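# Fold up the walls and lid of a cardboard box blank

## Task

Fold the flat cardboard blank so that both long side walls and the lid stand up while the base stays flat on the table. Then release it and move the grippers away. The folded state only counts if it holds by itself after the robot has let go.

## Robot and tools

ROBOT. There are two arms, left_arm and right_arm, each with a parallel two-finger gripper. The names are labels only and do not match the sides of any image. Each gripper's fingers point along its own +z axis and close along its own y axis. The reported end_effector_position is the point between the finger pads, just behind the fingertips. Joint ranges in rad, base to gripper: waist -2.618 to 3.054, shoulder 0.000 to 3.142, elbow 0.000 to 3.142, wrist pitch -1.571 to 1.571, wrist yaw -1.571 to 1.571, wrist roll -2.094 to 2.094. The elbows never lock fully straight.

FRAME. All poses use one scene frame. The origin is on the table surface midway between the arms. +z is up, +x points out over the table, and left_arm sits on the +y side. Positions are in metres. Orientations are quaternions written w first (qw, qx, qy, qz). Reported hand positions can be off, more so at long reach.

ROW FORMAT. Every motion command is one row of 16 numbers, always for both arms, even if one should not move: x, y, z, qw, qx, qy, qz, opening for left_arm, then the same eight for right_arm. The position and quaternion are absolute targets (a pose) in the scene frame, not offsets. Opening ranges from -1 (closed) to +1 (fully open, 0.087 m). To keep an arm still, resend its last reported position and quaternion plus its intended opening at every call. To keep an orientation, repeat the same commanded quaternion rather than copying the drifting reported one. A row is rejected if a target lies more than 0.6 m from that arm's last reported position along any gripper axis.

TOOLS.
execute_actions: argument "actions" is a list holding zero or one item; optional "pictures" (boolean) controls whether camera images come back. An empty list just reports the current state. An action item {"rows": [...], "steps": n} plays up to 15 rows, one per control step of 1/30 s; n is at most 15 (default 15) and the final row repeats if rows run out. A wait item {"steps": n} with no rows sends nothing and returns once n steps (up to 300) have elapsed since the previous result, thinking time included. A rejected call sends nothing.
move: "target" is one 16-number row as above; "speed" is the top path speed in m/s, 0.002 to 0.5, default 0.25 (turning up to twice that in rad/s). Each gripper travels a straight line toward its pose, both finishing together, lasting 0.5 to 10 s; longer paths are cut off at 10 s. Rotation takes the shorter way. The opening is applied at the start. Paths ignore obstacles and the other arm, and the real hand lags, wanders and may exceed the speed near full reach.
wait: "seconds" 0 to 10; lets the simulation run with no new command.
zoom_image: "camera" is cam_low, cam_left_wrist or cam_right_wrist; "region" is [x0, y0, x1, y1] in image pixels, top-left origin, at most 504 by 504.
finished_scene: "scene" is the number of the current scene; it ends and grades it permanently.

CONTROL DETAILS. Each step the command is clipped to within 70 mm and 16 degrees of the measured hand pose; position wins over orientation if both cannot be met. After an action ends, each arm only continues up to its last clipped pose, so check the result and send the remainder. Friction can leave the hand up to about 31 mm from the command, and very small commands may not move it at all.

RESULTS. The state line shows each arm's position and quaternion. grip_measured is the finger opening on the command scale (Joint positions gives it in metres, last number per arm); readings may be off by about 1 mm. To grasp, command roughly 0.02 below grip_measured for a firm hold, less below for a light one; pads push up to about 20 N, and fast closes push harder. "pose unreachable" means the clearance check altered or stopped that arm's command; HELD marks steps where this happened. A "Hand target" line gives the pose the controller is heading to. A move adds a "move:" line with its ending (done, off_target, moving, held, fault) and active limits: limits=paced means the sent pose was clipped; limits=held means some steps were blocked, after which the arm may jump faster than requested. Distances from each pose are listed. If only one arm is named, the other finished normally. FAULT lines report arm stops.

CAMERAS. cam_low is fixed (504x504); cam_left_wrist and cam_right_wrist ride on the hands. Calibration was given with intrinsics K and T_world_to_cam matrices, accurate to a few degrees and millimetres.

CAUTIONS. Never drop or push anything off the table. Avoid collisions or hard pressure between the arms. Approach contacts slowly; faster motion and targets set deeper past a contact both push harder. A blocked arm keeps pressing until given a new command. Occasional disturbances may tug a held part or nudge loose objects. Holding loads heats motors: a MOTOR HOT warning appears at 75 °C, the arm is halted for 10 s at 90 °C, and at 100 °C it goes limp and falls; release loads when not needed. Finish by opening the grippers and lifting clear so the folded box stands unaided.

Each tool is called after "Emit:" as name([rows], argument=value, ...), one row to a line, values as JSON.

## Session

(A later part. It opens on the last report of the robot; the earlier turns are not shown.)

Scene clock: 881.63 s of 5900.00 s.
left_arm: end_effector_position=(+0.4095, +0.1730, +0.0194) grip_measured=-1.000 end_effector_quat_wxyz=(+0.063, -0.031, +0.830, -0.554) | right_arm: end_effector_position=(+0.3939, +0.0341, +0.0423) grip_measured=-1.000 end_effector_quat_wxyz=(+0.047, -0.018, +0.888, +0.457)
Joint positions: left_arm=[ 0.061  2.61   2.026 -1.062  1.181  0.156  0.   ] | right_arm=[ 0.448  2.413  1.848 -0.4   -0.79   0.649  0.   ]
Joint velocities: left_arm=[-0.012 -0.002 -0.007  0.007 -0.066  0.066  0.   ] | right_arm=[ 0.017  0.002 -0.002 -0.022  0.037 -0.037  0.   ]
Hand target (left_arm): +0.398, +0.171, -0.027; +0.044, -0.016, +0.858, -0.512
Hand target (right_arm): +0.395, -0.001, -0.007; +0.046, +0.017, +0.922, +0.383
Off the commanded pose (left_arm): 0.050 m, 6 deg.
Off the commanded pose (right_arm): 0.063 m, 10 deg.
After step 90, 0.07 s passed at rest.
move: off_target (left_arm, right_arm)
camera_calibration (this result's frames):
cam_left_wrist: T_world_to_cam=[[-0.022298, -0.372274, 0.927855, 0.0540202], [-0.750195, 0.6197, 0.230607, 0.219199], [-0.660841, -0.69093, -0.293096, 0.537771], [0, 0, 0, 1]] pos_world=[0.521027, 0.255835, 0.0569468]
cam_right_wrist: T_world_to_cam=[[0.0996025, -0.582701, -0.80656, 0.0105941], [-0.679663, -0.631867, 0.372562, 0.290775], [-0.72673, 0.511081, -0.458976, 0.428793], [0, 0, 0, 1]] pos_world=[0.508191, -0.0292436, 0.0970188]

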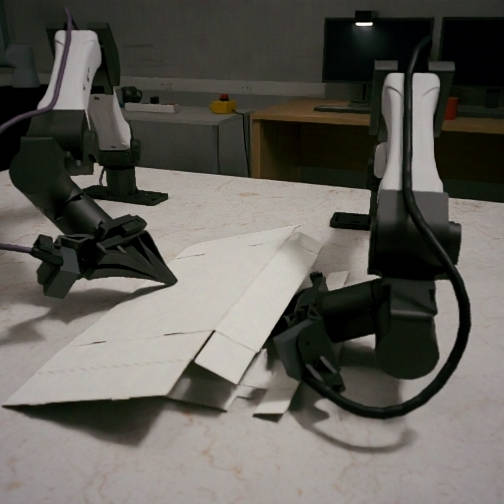

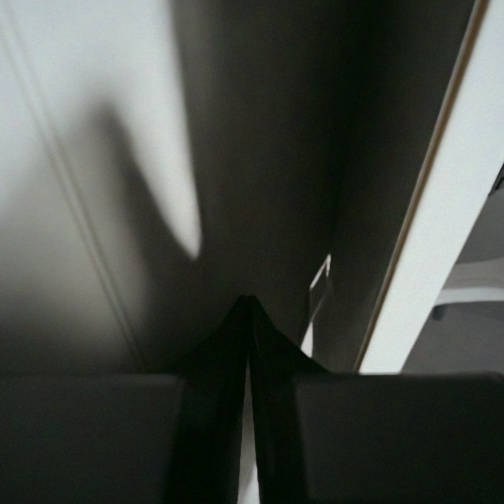

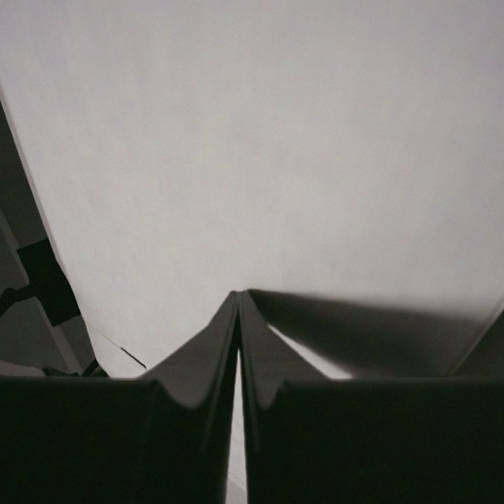

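Emit:
move(target=[0.40,0.27,0.05,0.1,-0.04,0.87,-0.48,-1,0.40,0.0,-0.01,0.05,0.02,0.92,0.38,-1], speed=0.05)

Emit:
move(target=[0.40,0.27,0.05,0.1,-0.04,0.87,-0.48,-1,0.40,0.025,-0.025,0.05,0.02,0.92,0.38,-1], speed=0.02)

Emit:
move(target=[0.40,0.27,0.05,0.1,-0.04,0.87,-0.48,-1,0.40,-0.10,0.16,0.05,0.02,0.92,0.38,-1], speed=0.07)

Scene clock: 894.17 s of 5900.00 s.
left_arm: end_effector_position=(+0.3975, +0.2653, +0.0335) grip_measured=-1.000 end_effector_quat_wxyz=(+0.086, -0.050, +0.868, -0.486) | right_arm: end_effector_position=(+0.3980, +0.0270, +0.0410) grip_measured=-1.000 end_effector_quat_wxyz=(+0.058, -0.014, +0.892, +0.448)
Joint positions: left_arm=[ 0.236  2.599  2.161 -1.334  1.02   0.352  0.   ] | right_arm=[ 0.438  2.401  1.833 -0.398 -0.767  0.639  0.   ]
Joint velocities: left_arm=[-0.002  0.007  0.002 -0.022 -0.037  0.007  0.   ] | right_arm=[-0.007 -0.022 -0.012 -0.081  0.022  0.007  0.   ]
Hand target (left_arm): +0.400, +0.270, +0.050; +0.101, -0.040, +0.871, -0.479
Hand target (right_arm): +0.396, -0.001, -0.007; +0.048, +0.018, +0.922, +0.383
Off the commanded pose (left_arm): 0.017 m, 2 deg.
Off the commanded pose (right_arm): 0.058 m, 9 deg.
After step 90, 7.10 s passed at rest.
move: off_target (left_arm, right_arm)
camera_calibration (this result's frames):
cam_left_wrist: T_world_to_cam=[[-0.00154592, -0.511166, 0.85948, 0.105868], [-0.789442, 0.528194, 0.312717, 0.186851], [-0.613823, -0.678027, -0.404353, 0.579311], [0, 0, 0, 1]] pos_world=[0.503266, 0.348211, 0.0848234]
cam_right_wrist: T_world_to_cam=[[0.101968, -0.598949, -0.794268, 0.00400314], [-0.696296, -0.613209, 0.373023, 0.295619], [-0.710475, 0.515009, -0.479574, 0.429076], [0, 0, 0, 1]] pos_world=[0.510278, -0.0373039, 0.0986801]

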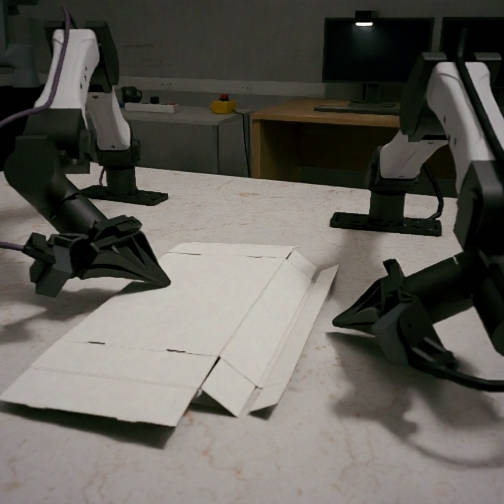

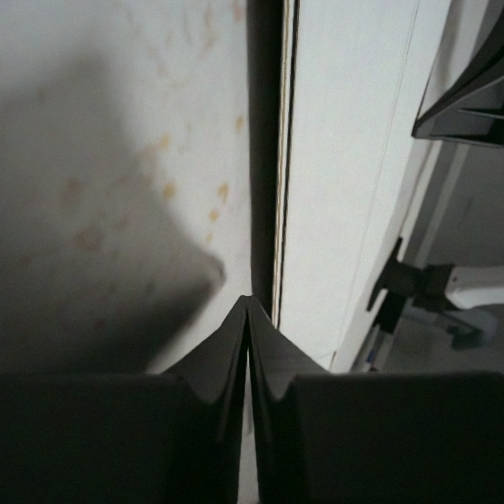

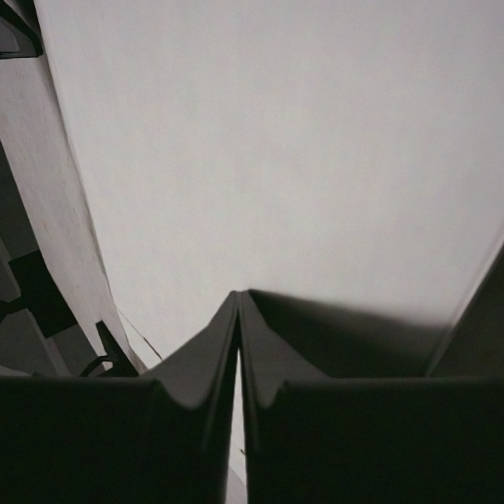

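Scene clock: 898.47 s of 5900.00 s.
left_arm: end_effector_position=(+0.3962, +0.2649, +0.0339) grip_measured=-1.000 end_effector_quat_wxyz=(+0.084, -0.049, +0.868, -0.487) | right_arm: end_effector_position=(+0.4002, +0.0299, +0.0320) grip_measured=-1.000 end_effector_quat_wxyz=(+0.057, -0.002, +0.895, +0.443)
Joint positions: left_arm=[ 0.236  2.599  2.161 -1.342  1.02   0.359  0.   ] | right_arm=[ 0.444  2.419  1.833 -0.376 -0.748  0.666  0.   ]
Joint velocities: left_arm=[ 0.007 -0.002 -0.012  0.007 -0.007  0.037  0.   ] | right_arm=[-0.007 -0.002  0.007  0.051  0.007 -0.022  0.   ]
Hand target (left_arm): +0.399, +0.270, +0.050; +0.100, -0.040, +0.871, -0.480
Hand target (right_arm): +0.396, +0.021, -0.022; +0.050, +0.018, +0.923, +0.382
Off the commanded pose (left_arm): 0.017 m, 2 deg.
Off the commanded pose (right_arm): 0.057 m, 8 deg.
move: off_target (left_arm, right_arm)
camera_calibration (this result's frames):
cam_left_wrist: T_world_to_cam=[[-0.00113786, -0.509747, 0.860324, 0.104783], [-0.786917, 0.531327, 0.313773, 0.184008], [-0.617058, -0.676646, -0.401733, 0.57926], [0, 0, 0, 1]] pos_world=[0.502355, 0.347599, 0.0848235]
cam_right_wrist: T_world_to_cam=[[0.0798055, -0.608996, -0.789148, 0.00742565], [-0.704365, -0.594636, 0.387657, 0.304468], [-0.705337, 0.524911, -0.476411, 0.422331], [0, 0, 0, 1]] pos_world=[0.511749, -0.0361166, 0.0890339]

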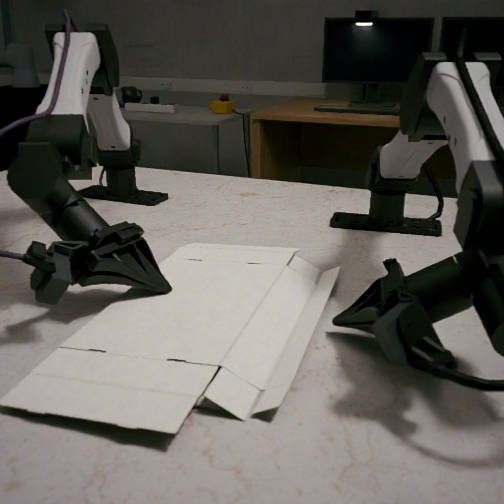

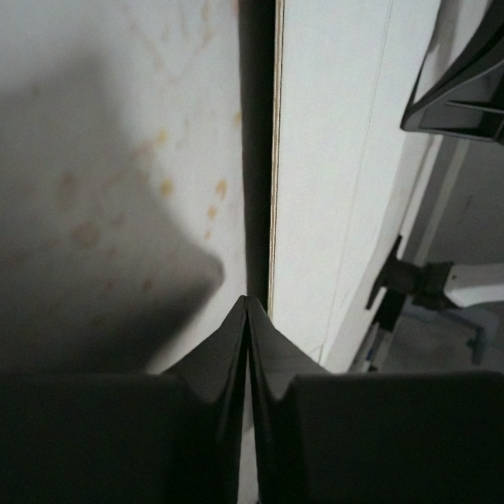

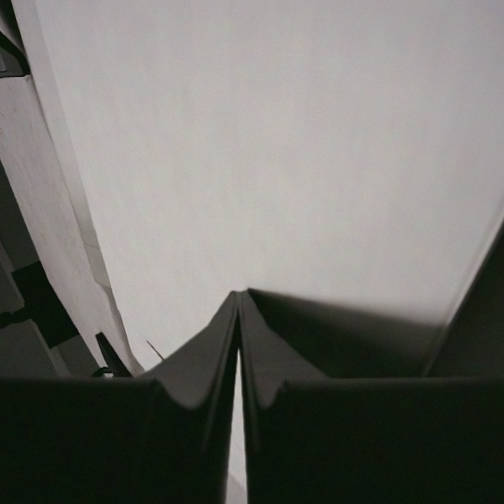

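Scene clock: 901.63 s of 5900.00 s.
left_arm: end_effector_position=(+0.3962, +0.2649, +0.0339) grip_measured=-1.000 end_effector_quat_wxyz=(+0.084, -0.049, +0.868, -0.487) | right_arm: end_effector_position=(+0.3934, -0.0954, +0.1459) grip_measured=-1.000 end_effector_quat_wxyz=(+0.034, +0.026, +0.924, +0.381)
Joint positions: left_arm=[ 0.236  2.599  2.161 -1.342  1.02   0.36   0.   ] | right_arm=[ 0.226  2.25   2.103 -1.114 -0.734  0.386  0.   ]
Joint velocities: left_arm=[ 0.002 -0.007  0.002  0.051 -0.051  0.066  0.   ] | right_arm=[-0.012  0.027  0.007 -0.051  0.051 -0.007  0.   ]
Hand target (left_arm): +0.399, +0.270, +0.050; +0.100, -0.040, +0.871, -0.480
Hand target (right_arm): +0.397, -0.100, +0.159; +0.052, +0.021, +0.923, +0.381
Off the commanded pose (left_arm): 0.017 m, 2 deg.
Off the commanded pose (right_arm): 0.016 m, 2 deg.
move: off_target (left_arm, right_arm)
camera_calibration (this result's frames):
cam_left_wrist: T_world_to_cam=[[-0.00188624, -0.509873, 0.860247, 0.105148], [-0.78691, 0.531588, 0.313349, 0.18395], [-0.617065, -0.676346, -0.402227, 0.5792], [0, 0, 0, 1]] pos_world=[0.502355, 0.347566, 0.0848764]
cam_right_wrist: T_world_to_cam=[[0.00198939, -0.710259, -0.703938, 0.0300699], [-0.693973, -0.507816, 0.510415, 0.167373], [-0.719998, 0.487499, -0.493911, 0.542354], [0, 0, 0, 1]] pos_world=[0.506586, -0.158045, 0.203612]

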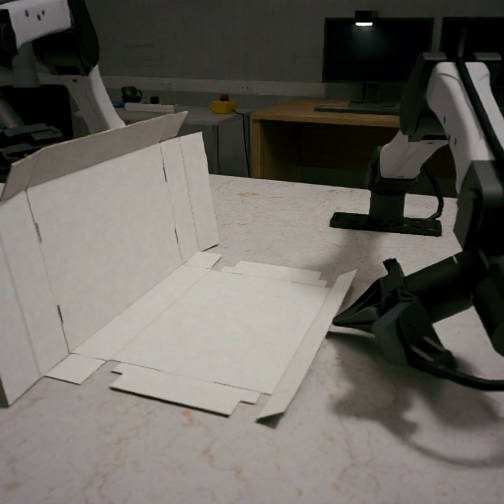

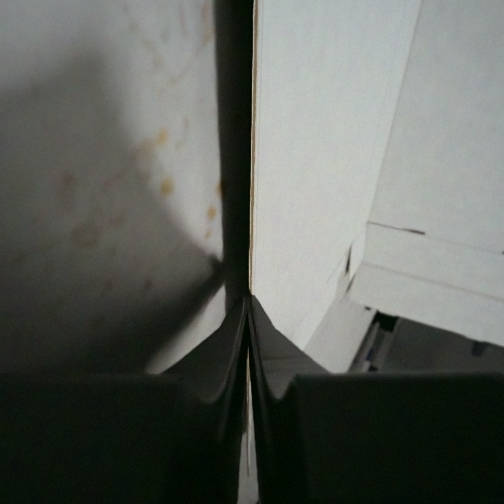

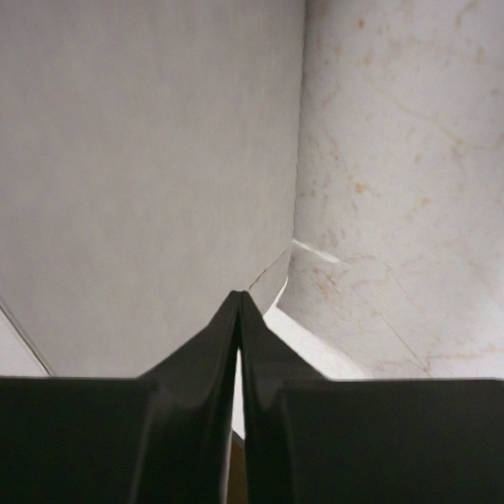

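Emit:
move(target=[0.40,0.08,0.13,0.05,-0.02,0.86,-0.51,-1,0.30,-0.33,0.25,0,0,1,0,-1], speed=0.2)

Emit:
move(target=[0.40,-0.12,0.13,0.05,-0.02,0.86,-0.51,-1,0.30,-0.33,0.25,0,0,1,0,-1], speed=0.06)

Scene clock: 910.80 s of 5900.00 s.
left_arm: end_effector_position=(+0.3964, +0.0815, +0.1219) grip_measured=-1.000 end_effector_quat_wxyz=(+0.037, -0.024, +0.859, -0.510) | right_arm: end_effector_position=(+0.3020, -0.3255, +0.2461) grip_measured=-1.000 end_effector_quat_wxyz=(+0.146, +0.006, +0.989, +0.002)
Joint positions: left_arm=[-0.15   2.32   1.969 -0.983  1.059 -0.225  0.   ] | right_arm=[-0.012  1.805  2.092 -1.565 -0.011 -0.016  0.   ]
Joint velocities: left_arm=[-0.017  0.022  0.002 -0.022  0.022 -0.022  0.   ] | right_arm=[-0.012 -0.002  0.002 -0.022  0.007 -0.007  0.   ]
Hand target (left_arm): +0.395, +0.080, +0.130; +0.047, -0.019, +0.857, -0.512
Hand target (right_arm): +0.295, -0.327, +0.246; +0.140, +0.002, +0.990, -0.003
Off the commanded pose (left_arm): 0.009 m, 2 deg.
Off the commanded pose (right_arm): 0.006 m, 17 deg; orientation clipped at the last step of the last action.
joint sent to its limit (right arm) — the command would take joint 4 (wrist pitch) past its lower limit, so that joint was sent only as far as its limit.
After step 90, 3.53 s passed at rest.
move: off_target (right_arm); limits=paced
camera_calibration (this result's frames):
cam_left_wrist: T_world_to_cam=[[-0.00113218, -0.466012, 0.884778, -0.070942], [-0.71651, 0.617579, 0.324361, 0.21782], [-0.697576, -0.633585, -0.334601, 0.510849], [0, 0, 0, 1]] pos_world=[0.512345, 0.156085, 0.163046]
cam_right_wrist: T_world_to_cam=[[0.0120502, -0.999926, 0.00153608, -0.333561], [-0.828258, -0.00912077, 0.560272, 0.126556], [-0.560217, -0.00802369, -0.828307, 0.510924], [0, 0, 0, 1]] pos_world=[0.395069, -0.328282, 0.352809]

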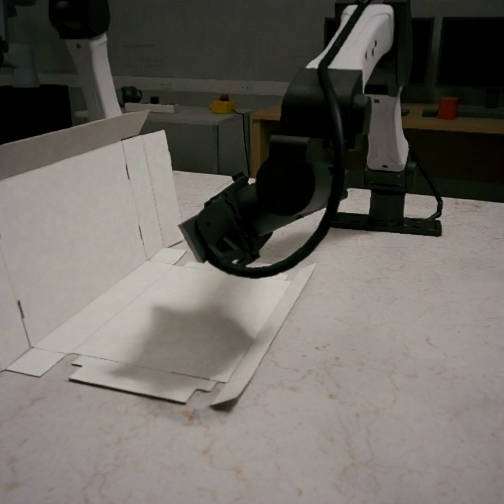

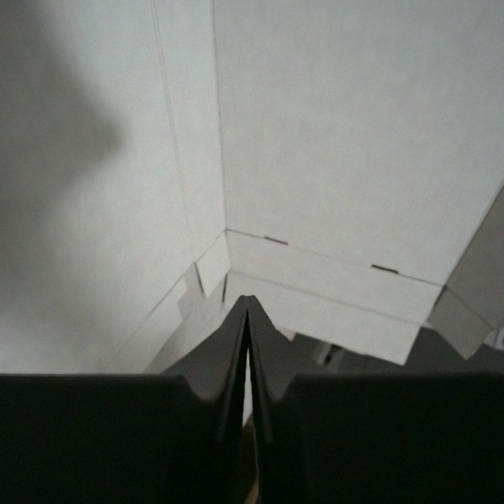

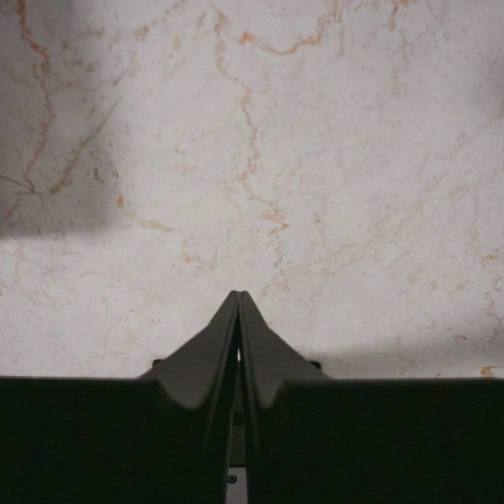

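Scene clock: 914.50 s of 5900.00 s.
left_arm: end_effector_position=(+0.3922, -0.1129, +0.1295) grip_measured=-1.000 end_effector_quat_wxyz=(+0.039, -0.023, +0.861, -0.507) | right_arm: end_effector_position=(+0.3020, -0.3265, +0.2461) grip_measured=-1.000 end_effector_quat_wxyz=(+0.146, +0.002, +0.989, -0.000)
Joint positions: left_arm=[-0.544  2.362  2.01  -0.48   0.857 -0.827  0.   ] | right_arm=[-0.012  1.805  2.092 -1.565 -0.008 -0.025  0.   ]
Joint velocities: left_arm=[ 0.012 -0.022 -0.002  0.081 -0.007  0.022  0.   ] | right_arm=[-0.012  0.007  0.007 -0.037  0.007 -0.007  0.   ]
Hand target (left_arm): +0.397, -0.119, +0.131; +0.047, -0.019, +0.858, -0.511
Hand target (right_arm): +0.300, -0.330, +0.249; +0.147, +0.001, +0.989, -0.005
Off the commanded pose (left_arm): 0.011 m, 1 deg.
Off the commanded pose (right_arm): 0.006 m, 17 deg; orientation clipped at the last step of the last action.
joint sent to its limit (right arm) — the command would take joint 4 (wrist pitch) past its lower limit, so that joint was sent only as far as its limit.
move: off_target (left_arm, right_arm); limits=paced
camera_calibration (this result's frames):
cam_left_wrist: T_world_to_cam=[[-0.00433248, -0.47395, 0.880541, -0.167379], [-0.717743, 0.614602, 0.327277, 0.332149], [-0.696295, -0.630584, -0.342837, 0.388292], [0, 0, 0, 1]] pos_world=[0.508038, -0.0386181, 0.1718]
cam_right_wrist: T_world_to_cam=[[0.0201934, -0.999767, 0.00756762, -0.338451], [-0.828119, -0.0124844, 0.560413, 0.125357], [-0.560189, -0.0175835, -0.828178, 0.507741], [0, 0, 0, 1]] pos_world=[0.395076, -0.32788, 0.35281]

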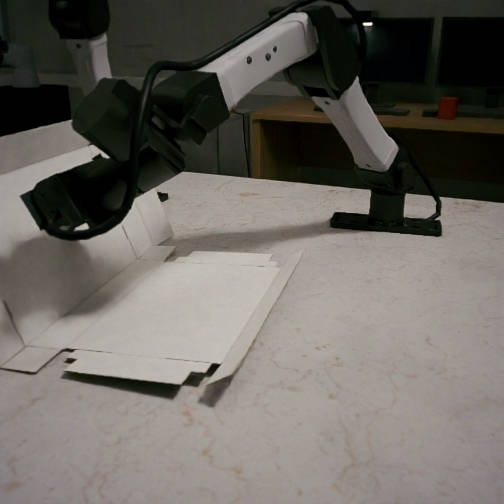

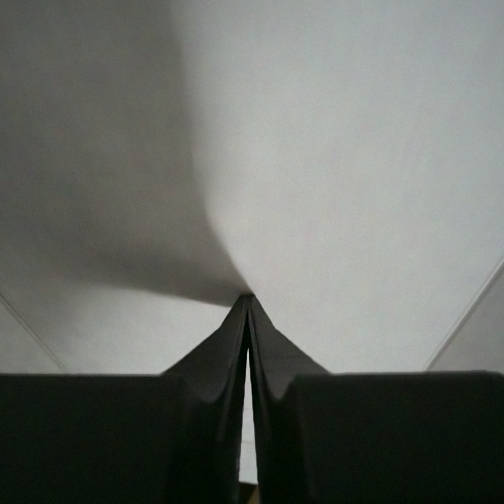

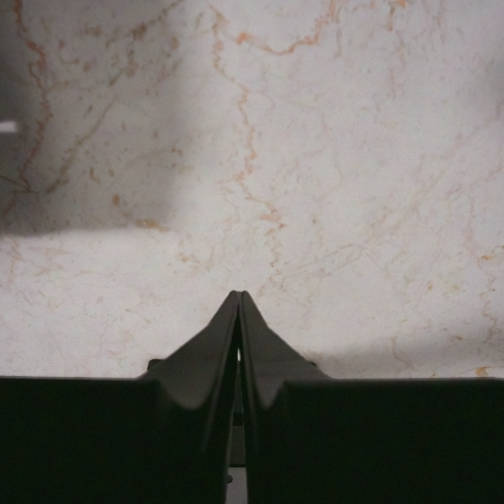

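Emit:
move(target=[0.35,0.25,0.15,0.05,-0.02,0.92,-0.38,-1,0.40,-0.2,0.29,0,0,1,0,1], speed=0.2)

Emit:
move(target=[0.35,0.25,0.15,0.05,-0.02,0.92,-0.38,-1,0.40,-0.08,0.28,0,0,1,0,1], speed=0.15)

Scene clock: 924.97 s of 5900.00 s.
left_arm: end_effector_position=(+0.3543, +0.2494, +0.1476) grip_measured=-1.000 end_effector_quat_wxyz=(+0.063, -0.028, +0.923, -0.378) | right_arm: end_effector_position=(+0.3994, -0.2076, +0.2910) grip_measured=+0.998 end_effector_quat_wxyz=(+0.287, +0.002, +0.956, +0.061)
Joint positions: left_arm=[ 0.168  2.277  2.174 -1.56   0.783  0.263  0.   ] | right_arm=[ 0.251  2.159  2.755 -1.57   0.014  0.233  0.087]
Joint velocities: left_arm=[ 0.002 -0.002 -0.022 -0.022  0.022 -0.007  0.   ] | right_arm=[ 0.007 -0.002 -0.012 -0.022 -0.066  0.037  0.   ]
Hand target (left_arm): +0.354, +0.249, +0.147; +0.059, -0.024, +0.924, -0.377
Hand target (right_arm): +0.401, -0.203, +0.291; +0.289, +0.003, +0.955, +0.067
Off the commanded pose (left_arm): 0.005 m, 2 deg.
Off the commanded pose (right_arm): 0.008 m, 34 deg; orientation clipped at the last step of the last action.
joint sent to its limit (left arm) — the command would take joint 4 (wrist pitch) past its lower limit, so that joint was sent only as far as its limit.
joint sent to its limit (right arm) — the command would take joint 4 (wrist pitch) past its lower limit, so that joint was sent only as far as its limit.
After step 90, 4.97 s passed at rest.
move: off_target (right_arm); limits=paced
camera_calibration (this result's frames):
cam_left_wrist: T_world_to_cam=[[0.000220729, -0.702797, 0.71139, 0.0686731], [-0.750301, 0.470181, 0.464734, 0.103668], [-0.661096, -0.533859, -0.527206, 0.587102], [0, 0, 0, 1]] pos_world=[0.465898, 0.31295, 0.212492]
cam_right_wrist: T_world_to_cam=[[0.0524257, -0.993188, -0.104062, -0.200986], [-0.952834, -0.0809423, 0.292499, 0.295917], [-0.298929, 0.0838191, -0.950587, 0.553914], [0, 0, 0, 1]] pos_world=[0.458077, -0.222093, 0.419073]

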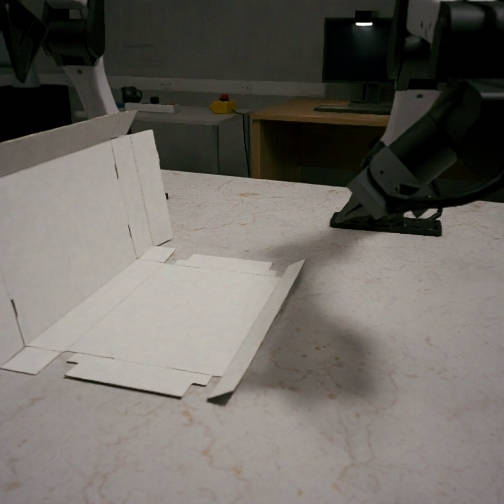

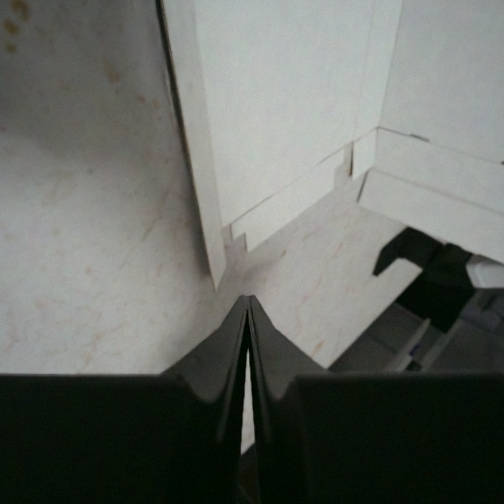

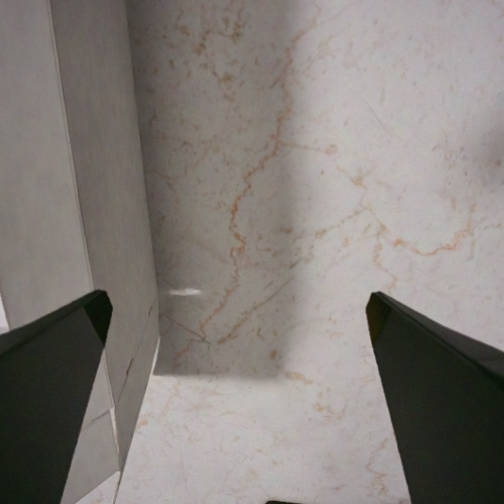

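Scene clock: 927.60 s of 5900.00 s.
left_arm: end_effector_position=(+0.3539, +0.2496, +0.1474) grip_measured=-1.000 end_effector_quat_wxyz=(+0.064, -0.024, +0.923, -0.378) | right_arm: end_effector_position=(+0.3964, -0.0863, +0.2778) grip_measured=+0.998 end_effector_quat_wxyz=(+0.287, +0.012, +0.948, +0.138)
Joint positions: left_arm=[ 0.168  2.277  2.174 -1.562  0.783  0.273  0.   ] | right_arm=[ 0.48   2.265  2.835 -1.494  0.016  0.481  0.087]
Joint velocities: left_arm=[-0.002 -0.007 -0.022  0.022 -0.007 -0.051  0.   ] | right_arm=[-0.007 -0.002 -0.002  0.007 -0.037  0.007 -0.001]
Hand target (left_arm): +0.350, +0.250, +0.150; +0.059, -0.024, +0.923, -0.379
Hand target (right_arm): +0.402, -0.081, +0.280; +0.294, +0.015, +0.944, +0.150
Off the commanded pose (left_arm): 0.005 m, 2 deg.
Off the commanded pose (right_arm): 0.008 m, 37 deg; orientation clipped at the last step of the last action.
elbow stopped short (right arm): the move would have taken joint 3 (elbow) straighter than the controller allows; a more bent joint 3 avoids this.
joint sent to its limit (left arm) — the command would take joint 4 (wrist pitch) past its lower limit, so that joint was sent only as far as its limit.
move: off_target (right_arm); limits=paced
camera_calibration (this result's frames):
cam_left_wrist: T_world_to_cam=[[-0.00842007, -0.703309, 0.710834, 0.0721817], [-0.749163, 0.475279, 0.461373, 0.102151], [-0.662332, -0.528646, -0.530895, 0.586495], [0, 0, 0, 1]] pos_world=[0.46559, 0.312264, 0.212928]
cam_right_wrist: T_world_to_cam=[[0.0777669, -0.963977, -0.254364, -0.0474405], [-0.950568, -0.148626, 0.272636, 0.305473], [-0.30062, 0.220588, -0.927884, 0.536514], [0, 0, 0, 1]] pos_world=[0.455349, -0.118679, 0.402473]

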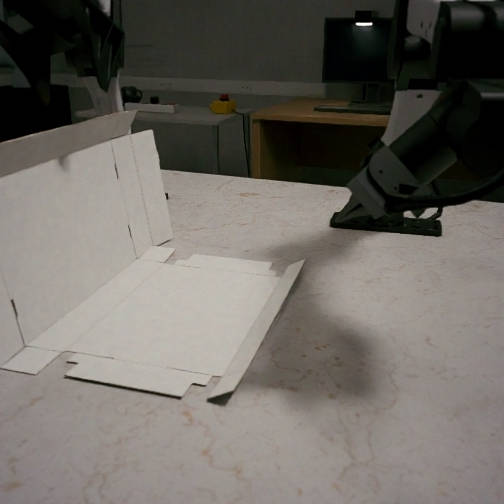

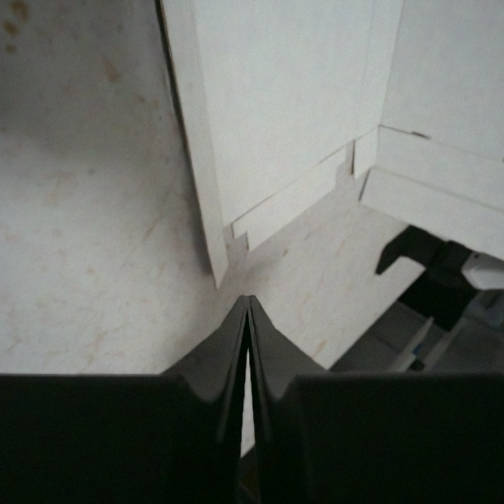

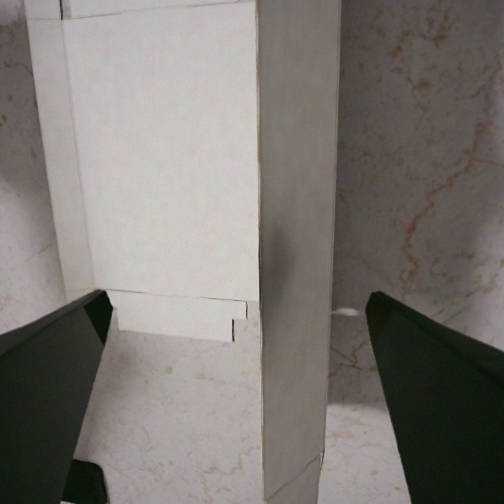

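Wall between fingers. Descend and pull.

Emit:
move(target=[0.35,0.25,0.15,0.05,-0.02,0.92,-0.38,-1,0.40,-0.095,0.19,0.25,0,0.97,0,1], speed=0.08)

Emit:
move(target=[0.35,0.25,0.15,0.05,-0.02,0.92,-0.38,-1,0.40,-0.22,0.14,0.25,0,0.97,0,1], speed=0.06)

Emit:
move(target=[0.35,0.25,0.15,0.05,-0.02,0.92,-0.38,-1,0.40,-0.27,0.05,0.1,0,0.995,0,1], speed=0.06)

Scene clock: 939.43 s of 5900.00 s.
left_arm: end_effector_position=(+0.3539, +0.2496, +0.1474) grip_measured=-1.000 end_effector_quat_wxyz=(+0.064, -0.024, +0.923, -0.378) | right_arm: end_effector_position=(+0.4012, -0.0980, +0.1900) grip_measured=+0.998 end_effector_quat_wxyz=(+0.244, +0.008, +0.970, +0.002)
Joint positions: left_arm=[ 0.168  2.277  2.174 -1.562  0.783  0.274  0.   ] | right_arm=[ 0.534  2.242  2.458 -1.351  0.236  0.481  0.087]
Joint velocities: left_arm=[-0.022 -0.012 -0.012  0.007 -0.022  0.007  0.   ] | right_arm=[ 0.007  0.002 -0.012  0.051 -0.007  0.051 -0.001]
Hand target (left_arm): +0.350, +0.250, +0.150; +0.059, -0.024, +0.923, -0.379
Hand target (right_arm): +0.401, -0.095, +0.190; +0.249, +0.001, +0.969, -0.000
Off the commanded pose (left_arm): 0.005 m, 2 deg.
Off the commanded pose (right_arm): 0.003 m, 1 deg.
joint sent to its limit (left arm) — the command would take joint 4 (wrist pitch) past its lower limit, so that joint was sent only as far as its limit.
After step 90, 6.67 s passed at rest.
move: done
camera_calibration (this result's frames):
cam_left_wrist: T_world_to_cam=[[-0.00879795, -0.703344, 0.710796, 0.0723456], [-0.749157, 0.475456, 0.461199, 0.10213], [-0.662334, -0.52844, -0.531098, 0.586474], [0, 0, 0, 1]] pos_world=[0.465589, 0.312242, 0.21295]
cam_right_wrist: T_world_to_cam=[[0.00627971, -0.999972, 0.00415201, -0.10541], [-0.923099, -0.00420031, 0.384539, 0.314136], [-0.384511, -0.00624751, -0.923099, 0.469537], [0, 0, 0, 1]] pos_world=[0.471182, -0.101154, 0.31307]

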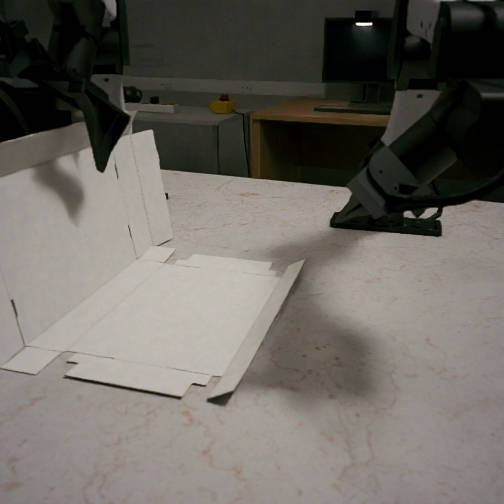

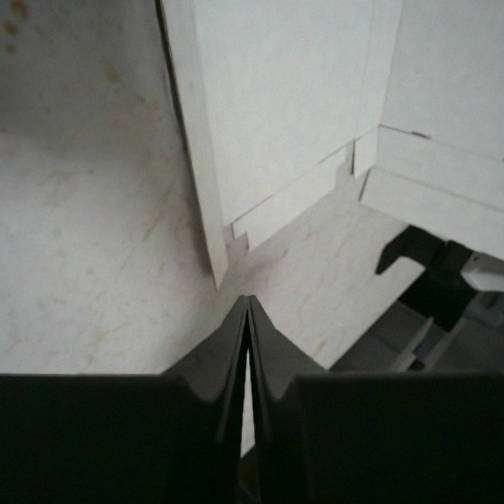

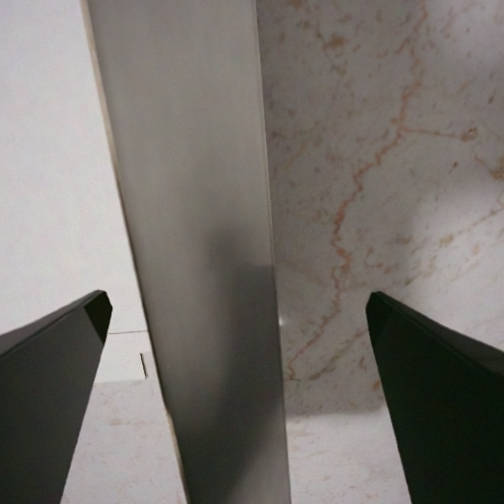

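Scene clock: 942.13 s of 5900.00 s.
left_arm: end_effector_position=(+0.3539, +0.2496, +0.1474) grip_measured=-1.000 end_effector_quat_wxyz=(+0.064, -0.024, +0.923, -0.378) | right_arm: end_effector_position=(+0.3984, -0.2162, +0.1344) grip_measured=+0.998 end_effector_quat_wxyz=(+0.242, +0.000, +0.970, -0.004)
Joint positions: left_arm=[ 0.168  2.277  2.174 -1.562  0.783  0.274  0.   ] | right_arm=[ 0.279  1.919  1.731 -0.911  0.129  0.231  0.087]
Joint velocities: left_arm=[-0.017 -0.007 -0.007 -0.066 -0.007  0.022  0.   ] | right_arm=[-0.002  0.017 -0.002 -0.051 -0.022  0.037  0.   ]
Hand target (left_arm): +0.350, +0.250, +0.150; +0.059, -0.024, +0.923, -0.379
Hand target (right_arm): +0.398, -0.219, +0.139; +0.251, -0.000, +0.968, -0.000
Off the commanded pose (left_arm): 0.005 m, 2 deg.
Off the commanded pose (right_arm): 0.007 m, 1 deg.
joint sent to its limit (left arm) — the command would take joint 4 (wrist pitch) past its lower limit, so that joint was sent only as far as its limit.
move: done
camera_calibration (this result's frames):
cam_left_wrist: T_world_to_cam=[[-0.00879795, -0.703344, 0.710796, 0.0723456], [-0.749157, 0.475456, 0.461199, 0.10213], [-0.662334, -0.52844, -0.531098, 0.586474], [0, 0, 0, 1]] pos_world=[0.465589, 0.312242, 0.21295]
cam_right_wrist: T_world_to_cam=[[0.0187975, -0.999629, 0.0196939, -0.230333], [-0.921394, -0.00967219, 0.38851, 0.32999], [-0.388175, -0.0254489, -0.921234, 0.41348], [0, 0, 0, 1]] pos_world=[0.468883, -0.216534, 0.257244]

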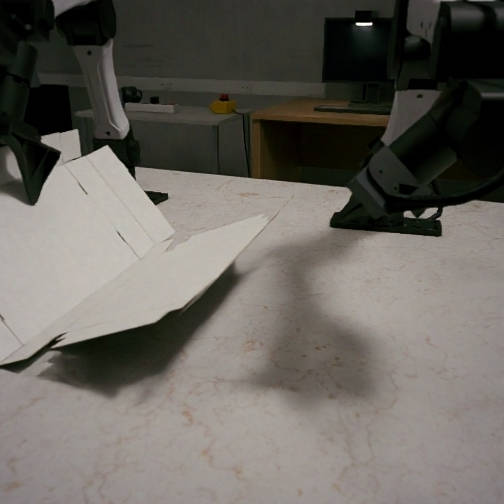

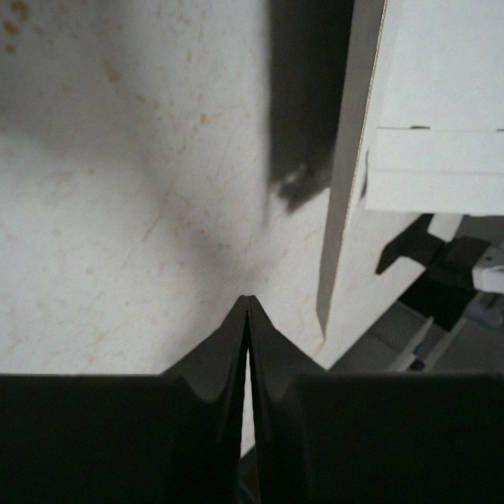

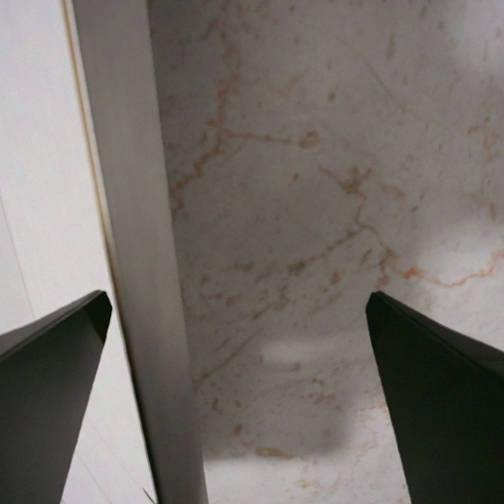

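Scene clock: 944.87 s of 5900.00 s.
left_arm: end_effector_position=(+0.3539, +0.2496, +0.1474) grip_measured=-1.000 end_effector_quat_wxyz=(+0.064, -0.024, +0.923, -0.378) | right_arm: end_effector_position=(+0.3966, -0.2668, +0.0495) grip_measured=+0.998 end_effector_quat_wxyz=(+0.101, +0.002, +0.995, -0.003)
Joint positions: left_arm=[ 0.168  2.277  2.174 -1.562  0.783  0.274  0.   ] | right_arm=[ 0.136  2.17   1.815 -1.014  0.03   0.118  0.087]
Joint velocities: left_arm=[ 0.017  0.007  0.022 -0.081 -0.066 -0.037  0.   ] | right_arm=[ 0.007 -0.007  0.027  0.007  0.007 -0.037 -0.   ]
Hand target (left_arm): +0.350, +0.250, +0.150; +0.059, -0.024, +0.923, -0.379
Hand target (right_arm): +0.400, -0.270, +0.051; +0.101, +0.001, +0.995, -0.000
Off the commanded pose (left_arm): 0.005 m, 2 deg.
Off the commanded pose (right_arm): 0.005 m, 0 deg.
joint sent to its limit (left arm) — the command would take joint 4 (wrist pitch) past its lower limit, so that joint was sent only as far as its limit.
move: done
camera_calibration (this result's frames):
cam_left_wrist: T_world_to_cam=[[-0.00879795, -0.703344, 0.710796, 0.0723456], [-0.749157, 0.475456, 0.461199, 0.10213], [-0.662334, -0.52844, -0.531098, 0.586474], [0, 0, 0, 1]] pos_world=[0.465589, 0.312242, 0.21295]
cam_right_wrist: T_world_to_cam=[[0.019844, -0.999741, 0.0111705, -0.279291], [-0.774948, -0.00832083, 0.63197, 0.291072], [-0.631713, -0.0211974, -0.774912, 0.423786], [0, 0, 0, 1]] pos_world=[0.498819, -0.267813, 0.147568]

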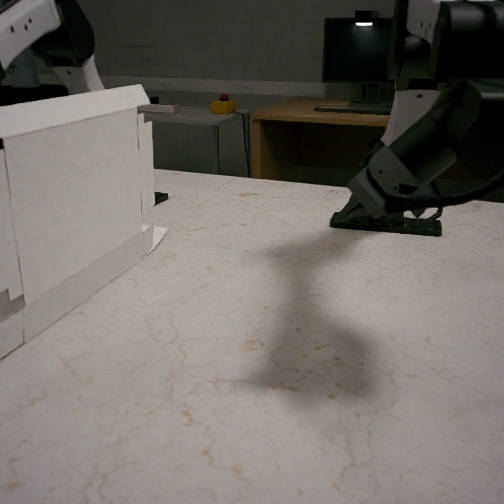

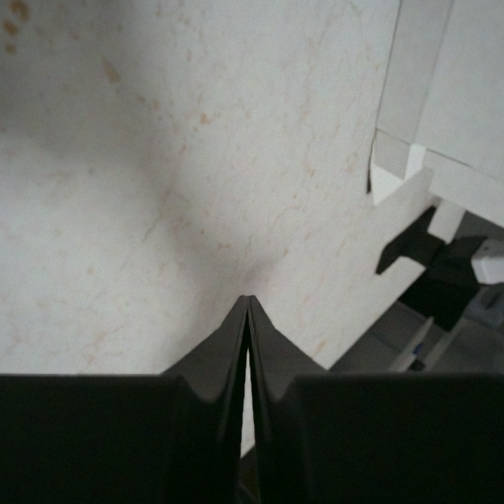

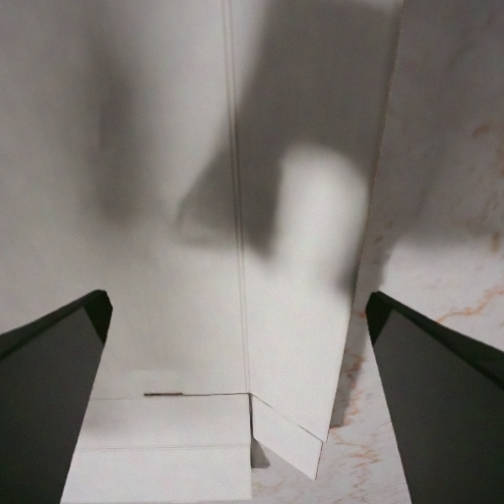

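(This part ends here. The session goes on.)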